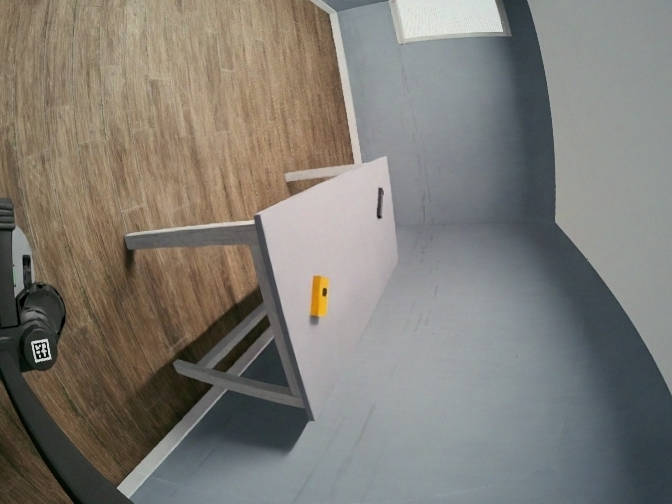

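Call:
{"name": "execute_actions", "arguments": {
  "actions": [
    {"r3":{"base":{"rotate_rad":-2.1},"joints":{"lift_m":0.28,"head_pan_rad":-1.57,"head_tilt_rad":-0.6}}}
  ],
  "cameras": []
}}

Call:
{"name": "execute_actions", "arguments": {
  "actions": [
    {"r3":{"base":{"translate_m":1.0}}}
  ],
  "cameras": []
}}

Call:
{"name": "execute_actions", "arguments": {
  "actions": [
    {"r3":{"base":{"translate_m":0.77}}}
  ],
  "cameras": []
}}

Call:
{"name": "execute_actions", "arguments": {
  "actions": [
    {"r3":{"base":{"rotate_rad":2.4}}}
  ],
  "cameras": ["r3_nav_camera"]
}}

Scene clock: 10.93 s.
r1.base_odometry: x=+0.000 y=+0.000 heading=+0.000 (m, m, rad; r1's odometry frame)
r1.turned_by_wheels: +0.000 (rad since the last result)
r1.turned_by_imu: +0.000 (rad since the last result)
r1.base_tilt: forward=+0.4 right=-0.5 (deg)
r1.lidar_m: 2.02 3.89 0.81 1.19 1.22 1.23 0.99 0.90 0.91 1.12 1.59 1.60
r1.head_depth_mm: 1859 1850 1836 1839 1852 1832 1850 / 2027 2079 1862 - 2140 2037 2031 / 2173 2285 2065 - 2407 2287 2195 / 1907 2584 2348 2651 2611 2556 2307 / 2008 2960 3029 2975 2970 2947 2294 / 2253 3288 3479 3513 3532 3271 2268 / 2248 3548 3899 3969 - 3248 2266
r1.base_status: not commanded
r1.joint_positions: lift_m=+0.405 arm_m=+0.001 wrist_yaw_rad=+2.882 wrist_pitch_rad=-0.511 wrist_roll_rad=+0.009 gripper_m=+0.037 head_pan_rad=+0.004 head_tilt_rad=-0.014
r1.joint_status: not commanded
r1.motor_effort: left_wheel=+1(0) right_wheel=+0(0) lift_m=+31(31) arm_m=+0(0) wrist_yaw_rad=+0(0) wrist_pitch_rad=+6(6) wrist_roll_rad=+0(0) gripper_m=-1(0) head_pan_rad=-1(1) head_tilt_rad=+1(1) (%)
r1.hand_pose: x=+0.0332 y=+0.0585 z=+0.3971 quat_wxyz=(+0.267, +0.704, +0.088, +0.652) (m; r1's base frame)
r1.wrist_depth_mm: - - - - - - - / - - - - - - - / 950 - - - - - - / 806 - 838 862 855 877 910 / 692 - 734 716 748 732 748 / 596 591 - 616 652 635 646 / 531 536 - 555 531 564 561
r2.base_odometry: x=+0.000 y=+0.000 heading=+0.000 (m, m, rad; r2's odometry frame)
r2.turned_by_wheels: +0.000 (rad since the last result)
r2.turned_by_imu: +0.000 (rad since the last result)
r2.base_tilt: forward=+0.7 right=+0.0 (deg)
r2.lidar_m: 1.45 1.45 1.72 2.18 2.20 1.62 1.43 1.43 1.69 2.59 2.59 1.65
r2.head_depth_mm: 1631 1629 1614 1615 1600 1604 1593 / 1574 1557 1452 1585 1574 1537 1550 / 1526 1501 1409 - - 1487 1501 / 1487 1458 1373 - - 1454 1456 / 1444 1421 1328 - - 1411 1419 / 1405 1375 1296 - - 1381 1385 / 1359 1176 1274 - 3792 1333 1339
r2.base_status: not commanded
r2.joint_positions: lift_m=+0.367 arm_m=+0.000 wrist_yaw_rad=+2.981 wrist_pitch_rad=-0.513 wrist_roll_rad=+0.011 gripper_m=+0.037 head_pan_rad=-0.014 head_tilt_rad=+0.011
r2.joint_status: not commanded
r2.motor_effort: left_wheel=+0(0) right_wheel=-1(1) lift_m=+27(27) arm_m=+0(0) wrist_yaw_rad=+1(1) wrist_pitch_rad=+6(6) wrist_roll_rad=+0(0) gripper_m=-1(1) head_pan_rad=-1(0) head_tilt_rad=+3(3) (%)
r2.hand_pose: x=+0.0125 y=+0.0638 z=+0.3585 quat_wxyz=(+0.235, +0.700, +0.123, +0.664) (m; r2's base frame)
r2.wrist_depth_mm: - - - - - - - / - - - - - - - / - 987 998 968 952 933 912 / 799 788 790 773 763 763 773 / 667 671 - 654 656 644 640 / 576 568 - 580 - 550 546 / 504 - - - 488 482 479
r3.base_odometry: x=+0.000 y=+0.000 heading=-2.100 (m, m, rad; r3's odometry frame)
r3.turned_by_wheels: -2.100 (rad since the last result)
r3.turned_by_imu: -2.131 (rad since the last result)
r3.base_tilt: forward=-0.4 right=-0.8 (deg)
r3.lidar_m: 2.15 1.73 1.72 1.14 0.93 0.92 1.01 1.09 1.08 1.07 0.75 2.16
r3.head_depth_mm: 944 1038 1148 1281 1457 1413 1202 / 1003 1107 1242 1396 1574 1424 1212 / 1073 1190 1340 1528 1672 1433 1216 / 1149 1288 1438 1653 1644 1443 1218 / 1235 1406 1225 1841 1653 1449 1228 / 1344 1539 1238 1055 1711 1457 1236 / 1464 1703 1258 954 1777 1452 1214
r3.base_status: done
r3.joint_positions: lift_m=+0.280 arm_m=-0.003 wrist_yaw_rad=+2.892 wrist_pitch_rad=-0.443 wrist_roll_rad=+0.019 gripper_m=+0.037 head_pan_rad=-1.577 head_tilt_rad=-0.593
r3.joint_status: all done
r3.motor_effort: left_wheel=+6(18) right_wheel=-4(10) lift_m=+13(16) arm_m=+0(1) wrist_yaw_rad=-1(1) wrist_pitch_rad=+4(4) wrist_roll_rad=+0(0) gripper_m=+0(1) head_pan_rad=+3(35) head_tilt_rad=-4(29) (%)
r3.hand_pose: x=+0.0334 y=+0.0719 z=+0.2874 quat_wxyz=(+0.241, +0.710, +0.066, +0.659) (m; r3's base frame)
r3.wrist_depth_mm: - - - - - - - / - - - - - - - / 761 830 839 838 856 854 875 / 647 - 679 682 676 697 710 / 541 - 574 560 567 580 584 / 483 - - 485 496 498 502 / - - - 427 429 434 442
pictures: none
No camera images: the call's "cameras" was empty. Leave "cameras" out to get every camera's image.

Scene clock: 15.97 s.
r1.base_odometry: x=+0.000 y=+0.000 heading=+0.000 (m, m, rad; r1's odometry frame)
r1.turned_by_wheels: +0.000 (rad since the last result)
r1.turned_by_imu: +0.000 (rad since the last result)
r1.base_tilt: forward=+0.4 right=-0.5 (deg)
r1.lidar_m: 2.01 3.89 0.81 1.19 1.22 1.23 0.98 0.90 0.91 1.12 1.59 1.60
r1.head_depth_mm: 1858 1842 1860 1861 1848 1828 1855 / 1985 2048 1853 - 2122 2044 2024 / 2205 2306 2091 - 2391 2250 2199 / 1923 2620 2338 2653 2607 2552 2350 / 2031 2994 3030 2973 2947 2930 2309 / 2242 3333 3535 3573 3469 3241 2248 / 2245 3557 3995 3992 - 3228 2287
r1.base_status: not commanded
r1.joint_positions: lift_m=+0.405 arm_m=+0.001 wrist_yaw_rad=+2.882 wrist_pitch_rad=-0.511 wrist_roll_rad=+0.009 gripper_m=+0.037 head_pan_rad=+0.004 head_tilt_rad=-0.014
r1.joint_status: not commanded
r1.motor_effort: left_wheel=+1(1) right_wheel=+0(0) lift_m=+31(31) arm_m=-1(1) wrist_yaw_rad=+0(0) wrist_pitch_rad=+6(6) wrist_roll_rad=+0(0) gripper_m=+0(0) head_pan_rad=+0(0) head_tilt_rad=+1(1) (%)
r1.hand_pose: x=+0.0332 y=+0.0585 z=+0.3971 quat_wxyz=(+0.267, +0.704, +0.088, +0.652) (m; r1's base frame)
r1.wrist_depth_mm: - - - - - - - / - - - - - - - / 954 - - - - - - / 825 - 849 850 886 885 915 / 691 - 731 719 748 749 749 / 601 599 - 616 655 639 643 / 522 534 - 548 542 558 560
r2.base_odometry: x=+0.000 y=+0.000 heading=+0.000 (m, m, rad; r2's odometry frame)
r2.turned_by_wheels: +0.000 (rad since the last result)
r2.turned_by_imu: +0.000 (rad since the last result)
r2.base_tilt: forward=+0.7 right=+0.1 (deg)
r2.lidar_m: 1.45 1.45 1.71 2.19 2.19 1.62 1.43 1.43 1.69 2.58 2.59 1.65
r2.head_depth_mm: 1628 1619 1613 1601 1608 1604 1591 / 1574 1560 1460 1585 1570 1541 1542 / 1520 1509 1416 - - 1479 1509 / 1477 1464 1375 - - 1456 1460 / 1436 1419 1334 - - 1405 1423 / 1400 1386 1307 - - 1376 1386 / 1368 1174 1265 - 3790 1332 1346
r2.base_status: not commanded
r2.joint_positions: lift_m=+0.367 arm_m=+0.000 wrist_yaw_rad=+2.981 wrist_pitch_rad=-0.513 wrist_roll_rad=+0.011 gripper_m=+0.037 head_pan_rad=-0.014 head_tilt_rad=+0.011
r2.joint_status: not commanded
r2.motor_effort: left_wheel=+0(0) right_wheel=+0(0) lift_m=+27(27) arm_m=+0(0) wrist_yaw_rad=+1(2) wrist_pitch_rad=+6(6) wrist_roll_rad=+0(0) gripper_m=+1(0) head_pan_rad=+0(0) head_tilt_rad=+3(3) (%)
r2.hand_pose: x=+0.0125 y=+0.0638 z=+0.3585 quat_wxyz=(+0.235, +0.700, +0.123, +0.664) (m; r2's base frame)
r2.wrist_depth_mm: - - - - - - - / - - - - - - - / - - 962 978 947 941 919 / 810 788 801 767 774 755 759 / 676 673 - 657 667 640 631 / 580 574 - 571 - 552 545 / 503 - - - 488 482 481
r3.base_odometry: x=-0.505 y=-0.863 heading=-2.100 (m, m, rad; r3's odometry frame)
r3.turned_by_wheels: +0.000 (rad since the last result)
r3.turned_by_imu: +0.000 (rad since the last result)
r3.base_tilt: forward=-0.5 right=-0.8 (deg)
r3.lidar_m: 1.37 1.12 1.11 1.19 1.71 1.70 1.87 1.73 0.77 1.56 1.58 2.74
r3.head_depth_mm: 1521 1635 1176 945 1707 1408 1208 / 1618 1738 1187 992 1719 1414 1210 / 1729 1855 1202 1964 1735 1435 1214 / 1859 1945 1211 2119 1743 1431 1225 / 1999 1934 1247 2211 1749 1441 1228 / 2159 2340 1381 2233 1762 1454 1230 / 2358 2678 1506 2085 1769 1460 1238
r3.base_status: done
r3.joint_positions: lift_m=+0.280 arm_m=-0.003 wrist_yaw_rad=+2.892 wrist_pitch_rad=-0.443 wrist_roll_rad=+0.019 gripper_m=+0.037 head_pan_rad=-1.577 head_tilt_rad=-0.593
r3.joint_status: not commanded
r3.motor_effort: left_wheel=+4(17) right_wheel=-4(8) lift_m=+13(13) arm_m=+0(0) wrist_yaw_rad=-1(1) wrist_pitch_rad=+4(4) wrist_roll_rad=+0(0) gripper_m=-1(0) head_pan_rad=+3(2) head_tilt_rad=-4(4) (%)
r3.hand_pose: x=+0.0334 y=+0.0719 z=+0.2874 quat_wxyz=(+0.241, +0.710, +0.066, +0.659) (m; r3's base frame)
r3.wrist_depth_mm: - - - - - 967 878 / - - - - - - 951 / 762 836 828 859 860 872 900 / 651 - 666 678 684 704 714 / 545 - 579 571 568 578 592 / 481 - - 485 495 495 496 / - - - 430 428 433 438
pictures: none
No camera images: the call's "cameras" was empty. Leave "cameras" out to get every camera's image.

Scene clock: 20.27 s.
r1.base_odometry: x=+0.000 y=+0.000 heading=+0.000 (m, m, rad; r1's odometry frame)
r1.turned_by_wheels: +0.000 (rad since the last result)
r1.turned_by_imu: +0.000 (rad since the last result)
r1.base_tilt: forward=+0.4 right=-0.5 (deg)
r1.lidar_m: 2.01 3.90 0.81 1.19 1.22 1.23 0.99 0.90 0.91 1.12 1.59 1.60
r1.head_depth_mm: 1864 1857 1853 1854 1840 1831 1832 / 2013 2069 1872 - 2110 2013 2020 / 2190 2278 2073 - 2363 2288 2233 / 1908 2555 2370 2672 2609 2565 2317 / 2013 2960 2960 2942 2915 2911 2296 / 2207 3332 3497 3554 3490 3242 2276 / 2251 3654 - - - 3320 2244
r1.base_status: not commanded
r1.joint_positions: lift_m=+0.405 arm_m=+0.001 wrist_yaw_rad=+2.882 wrist_pitch_rad=-0.511 wrist_roll_rad=+0.009 gripper_m=+0.037 head_pan_rad=+0.004 head_tilt_rad=-0.014
r1.joint_status: not commanded
r1.motor_effort: left_wheel=+1(1) right_wheel=+0(0) lift_m=+31(31) arm_m=+0(0) wrist_yaw_rad=+0(0) wrist_pitch_rad=+6(6) wrist_roll_rad=+0(0) gripper_m=+0(1) head_pan_rad=+0(1) head_tilt_rad=+2(1) (%)
r1.hand_pose: x=+0.0332 y=+0.0585 z=+0.3971 quat_wxyz=(+0.267, +0.704, +0.088, +0.652) (m; r1's base frame)
r1.wrist_depth_mm: - - - - - - - / - - - - - - - / 954 - - - - - - / 804 - 844 841 868 885 886 / 688 - 722 720 750 749 750 / 602 597 - 621 644 632 641 / 528 543 - 548 539 553 562
r2.base_odometry: x=+0.000 y=+0.000 heading=+0.000 (m, m, rad; r2's odometry frame)
r2.turned_by_wheels: +0.000 (rad since the last result)
r2.turned_by_imu: +0.000 (rad since the last result)
r2.base_tilt: forward=+0.7 right=+0.1 (deg)
r2.lidar_m: 1.45 1.45 1.72 2.19 2.19 1.62 1.43 1.43 1.69 2.58 2.59 1.65
r2.head_depth_mm: 1619 1627 1619 1616 1610 1596 1594 / 1572 1555 1457 1582 1571 1548 1546 / 1525 1501 1409 - - 1488 1504 / 1482 1458 1374 - - 1450 1460 / 1449 1428 1334 - - 1419 1423 / 1405 1387 1301 - - 1378 1376 / 1364 1176 1269 - 3771 1333 1342
r2.base_status: not commanded
r2.joint_positions: lift_m=+0.367 arm_m=+0.000 wrist_yaw_rad=+2.981 wrist_pitch_rad=-0.513 wrist_roll_rad=+0.011 gripper_m=+0.037 head_pan_rad=-0.014 head_tilt_rad=+0.011
r2.joint_status: not commanded
r2.motor_effort: left_wheel=+0(0) right_wheel=+0(0) lift_m=+27(27) arm_m=+0(0) wrist_yaw_rad=+1(1) wrist_pitch_rad=+6(6) wrist_roll_rad=+1(0) gripper_m=+0(0) head_pan_rad=-1(0) head_tilt_rad=+3(2) (%)
r2.hand_pose: x=+0.0125 y=+0.0638 z=+0.3585 quat_wxyz=(+0.235, +0.700, +0.123, +0.664) (m; r2's base frame)
r2.wrist_depth_mm: - - - - - - - / - - - - - - - / - 994 965 978 954 930 919 / 815 791 785 785 754 745 744 / 678 665 - 649 667 635 622 / 575 566 - 580 - 545 550 / 497 - - - 487 480 482
r3.base_odometry: x=-0.893 y=-1.528 heading=-2.100 (m, m, rad; r3's odometry frame)
r3.turned_by_wheels: +0.000 (rad since the last result)
r3.turned_by_imu: +0.000 (rad since the last result)
r3.base_tilt: forward=-0.4 right=-0.8 (deg)
r3.lidar_m: 0.77 0.62 0.62 0.68 1.06 2.30 2.53 1.40 1.91 1.48 2.49 1.53
r3.head_depth_mm: 1958 1795 1388 2140 1699 1408 1207 / 2080 2151 2305 2171 1711 1421 1212 / 2230 2446 1689 2028 1720 1429 1219 / 2395 2696 2866 2197 1736 1430 1223 / 2587 2912 3041 2203 1750 1450 1227 / 2749 3047 3049 2244 1751 1448 1232 / 2579 2769 2908 2238 1772 1460 1239
r3.base_status: done
r3.joint_positions: lift_m=+0.280 arm_m=-0.003 wrist_yaw_rad=+2.892 wrist_pitch_rad=-0.443 wrist_roll_rad=+0.019 gripper_m=+0.037 head_pan_rad=-1.577 head_tilt_rad=-0.593
r3.joint_status: not commanded
r3.motor_effort: left_wheel=+5(18) right_wheel=-4(8) lift_m=+13(13) arm_m=+0(0) wrist_yaw_rad=+0(1) wrist_pitch_rad=+4(4) wrist_roll_rad=+0(0) gripper_m=-1(1) head_pan_rad=+3(2) head_tilt_rad=-4(4) (%)
r3.hand_pose: x=+0.0334 y=+0.0719 z=+0.2873 quat_wxyz=(+0.241, +0.710, +0.066, +0.659) (m; r3's base frame)
r3.wrist_depth_mm: - 876 787 680 610 555 502 / - 944 848 750 663 579 533 / 756 842 829 799 697 633 573 / 648 - 664 679 681 662 596 / 549 - 579 564 572 572 588 / 486 - - 487 490 497 499 / - - - 434 430 440 437
pictures: none
No camera images: the call's "cameras" was empty. Leave "cameras" out to get every camera's image.

Scene clock: 22.97 s.
r1.base_odometry: x=+0.000 y=+0.000 heading=+0.000 (m, m, rad; r1's odometry frame)
r1.turned_by_wheels: +0.000 (rad since the last result)
r1.turned_by_imu: +0.000 (rad since the last result)
r1.base_tilt: forward=+0.4 right=-0.4 (deg)
r1.lidar_m: 2.01 3.91 0.81 1.19 1.22 1.23 0.98 0.90 0.91 1.12 1.59 1.60
r1.head_depth_mm: 1844 1841 1871 1852 1849 1823 1848 / 2020 2047 1856 - 2124 2015 2030 / 2161 2286 2058 - 2392 2268 2203 / 1925 2619 2366 2682 2651 2549 2331 / 2044 2961 2980 2963 2920 2858 2294 / 2252 3317 3532 3501 3492 3218 2290 / 2268 3605 3976 - 3970 3311 2264
r1.base_status: not commanded
r1.joint_positions: lift_m=+0.405 arm_m=+0.001 wrist_yaw_rad=+2.882 wrist_pitch_rad=-0.511 wrist_roll_rad=+0.009 gripper_m=+0.037 head_pan_rad=+0.004 head_tilt_rad=-0.014
r1.joint_status: not commanded
r1.motor_effort: left_wheel=+1(0) right_wheel=+0(0) lift_m=+31(31) arm_m=-1(1) wrist_yaw_rad=+0(0) wrist_pitch_rad=+6(6) wrist_roll_rad=+0(0) gripper_m=-1(1) head_pan_rad=+0(0) head_tilt_rad=+1(1) (%)
r1.hand_pose: x=+0.0332 y=+0.0585 z=+0.3971 quat_wxyz=(+0.267, +0.704, +0.088, +0.652) (m; r1's base frame)
r1.wrist_depth_mm: - - - - - - - / - - - - - - - / 949 - - - - - - / 817 - 849 852 866 870 895 / 689 - 725 709 746 746 752 / 594 590 - 616 650 640 640 / 527 536 - 547 544 545 563
r2.base_odometry: x=+0.000 y=+0.000 heading=+0.000 (m, m, rad; r2's odometry frame)
r2.turned_by_wheels: +0.000 (rad since the last result)
r2.turned_by_imu: +0.000 (rad since the last result)
r2.base_tilt: forward=+0.9 right=+0.0 (deg)
r2.lidar_m: 1.45 1.45 1.72 2.18 2.19 1.62 1.43 1.43 1.69 2.58 2.59 1.64
r2.head_depth_mm: 1632 1623 1620 1620 1594 1606 1590 / 1579 1556 1449 1581 1582 1544 1536 / 1522 1509 1418 - - 1490 1503 / 1480 1470 1371 - - 1448 1460 / 1442 1426 1334 - - 1411 1415 / 1400 1382 1298 - - 1372 1384 / 1367 1170 1271 - 3839 1336 1344
r2.base_status: not commanded
r2.joint_positions: lift_m=+0.367 arm_m=+0.000 wrist_yaw_rad=+2.981 wrist_pitch_rad=-0.513 wrist_roll_rad=+0.011 gripper_m=+0.037 head_pan_rad=-0.014 head_tilt_rad=+0.011
r2.joint_status: not commanded
r2.motor_effort: left_wheel=+1(0) right_wheel=-1(0) lift_m=+27(27) arm_m=+0(0) wrist_yaw_rad=+0(1) wrist_pitch_rad=+6(6) wrist_roll_rad=+1(1) gripper_m=+0(0) head_pan_rad=+0(0) head_tilt_rad=+3(3) (%)
r2.hand_pose: x=+0.0125 y=+0.0638 z=+0.3585 quat_wxyz=(+0.235, +0.700, +0.123, +0.664) (m; r2's base frame)
r2.wrist_depth_mm: - - - - - - - / - - - - - - - / - - 976 981 961 942 947 / 799 801 797 774 762 764 761 / 666 672 - 657 661 641 630 / 575 573 - 572 - 552 551 / 509 - - - 493 490 483
r3.base_odometry: x=-0.893 y=-1.528 heading=+0.300 (m, m, rad; r3's odometry frame)
r3.turned_by_wheels: +2.400 (rad since the last result)
r3.turned_by_imu: +2.436 (rad since the last result)
r3.base_tilt: forward=-0.5 right=-0.7 (deg)
r3.lidar_m: 1.94 2.36 1.39 1.91 1.95 2.60 2.46 0.93 0.66 0.62 0.64 0.84
r3.head_depth_mm: 3252 3590 2753 706 885 1077 1200 / 3226 3637 956 711 872 1056 1202 / 3284 3480 2357 719 859 1036 1188 / - 3499 2595 724 630 1015 1185 / - 3522 2985 728 633 1001 1178 / 3123 3448 3051 735 638 982 1170 / 3075 3461 3101 729 622 965 1164
r3.base_status: done
r3.joint_positions: lift_m=+0.280 arm_m=-0.003 wrist_yaw_rad=+2.892 wrist_pitch_rad=-0.443 wrist_roll_rad=+0.019 gripper_m=+0.037 head_pan_rad=-1.577 head_tilt_rad=-0.593
r3.joint_status: not commanded
r3.motor_effort: left_wheel=-4(14) right_wheel=+3(14) lift_m=+13(13) arm_m=-1(1) wrist_yaw_rad=+1(1) wrist_pitch_rad=+4(4) wrist_roll_rad=+0(0) gripper_m=+0(1) head_pan_rad=+2(2) head_tilt_rad=-4(3) (%)
r3.hand_pose: x=+0.0334 y=+0.0718 z=+0.2873 quat_wxyz=(+0.241, +0.710, +0.066, +0.659) (m; r3's base frame)
r3.wrist_depth_mm: - - - - - - - / - - - - - - - / 765 821 827 838 833 864 910 / 650 - 670 671 685 692 708 / 550 - 566 561 571 575 584 / 482 - - 485 493 496 504 / - - - 435 430 436 440
pictures: r3_nav_camera (sideways: a quarter turn counterclockwise sets it upright)
camera_calibration (this result's frames):
r3_nav_camera: T_world_to_cam=[[0.00441961, -0.560864, 0.827896, -1.03545], [-0.999974, 0.00218437, 0.00681804, 0.0492093], [-0.00563242, -0.827905, -0.56084, 0.687724], [0, 0, 0, 1]] pos_world=[0.0576579, -0.0114836, 1.24261]
Images, in order (width x height): r3_nav_camera 672x504.

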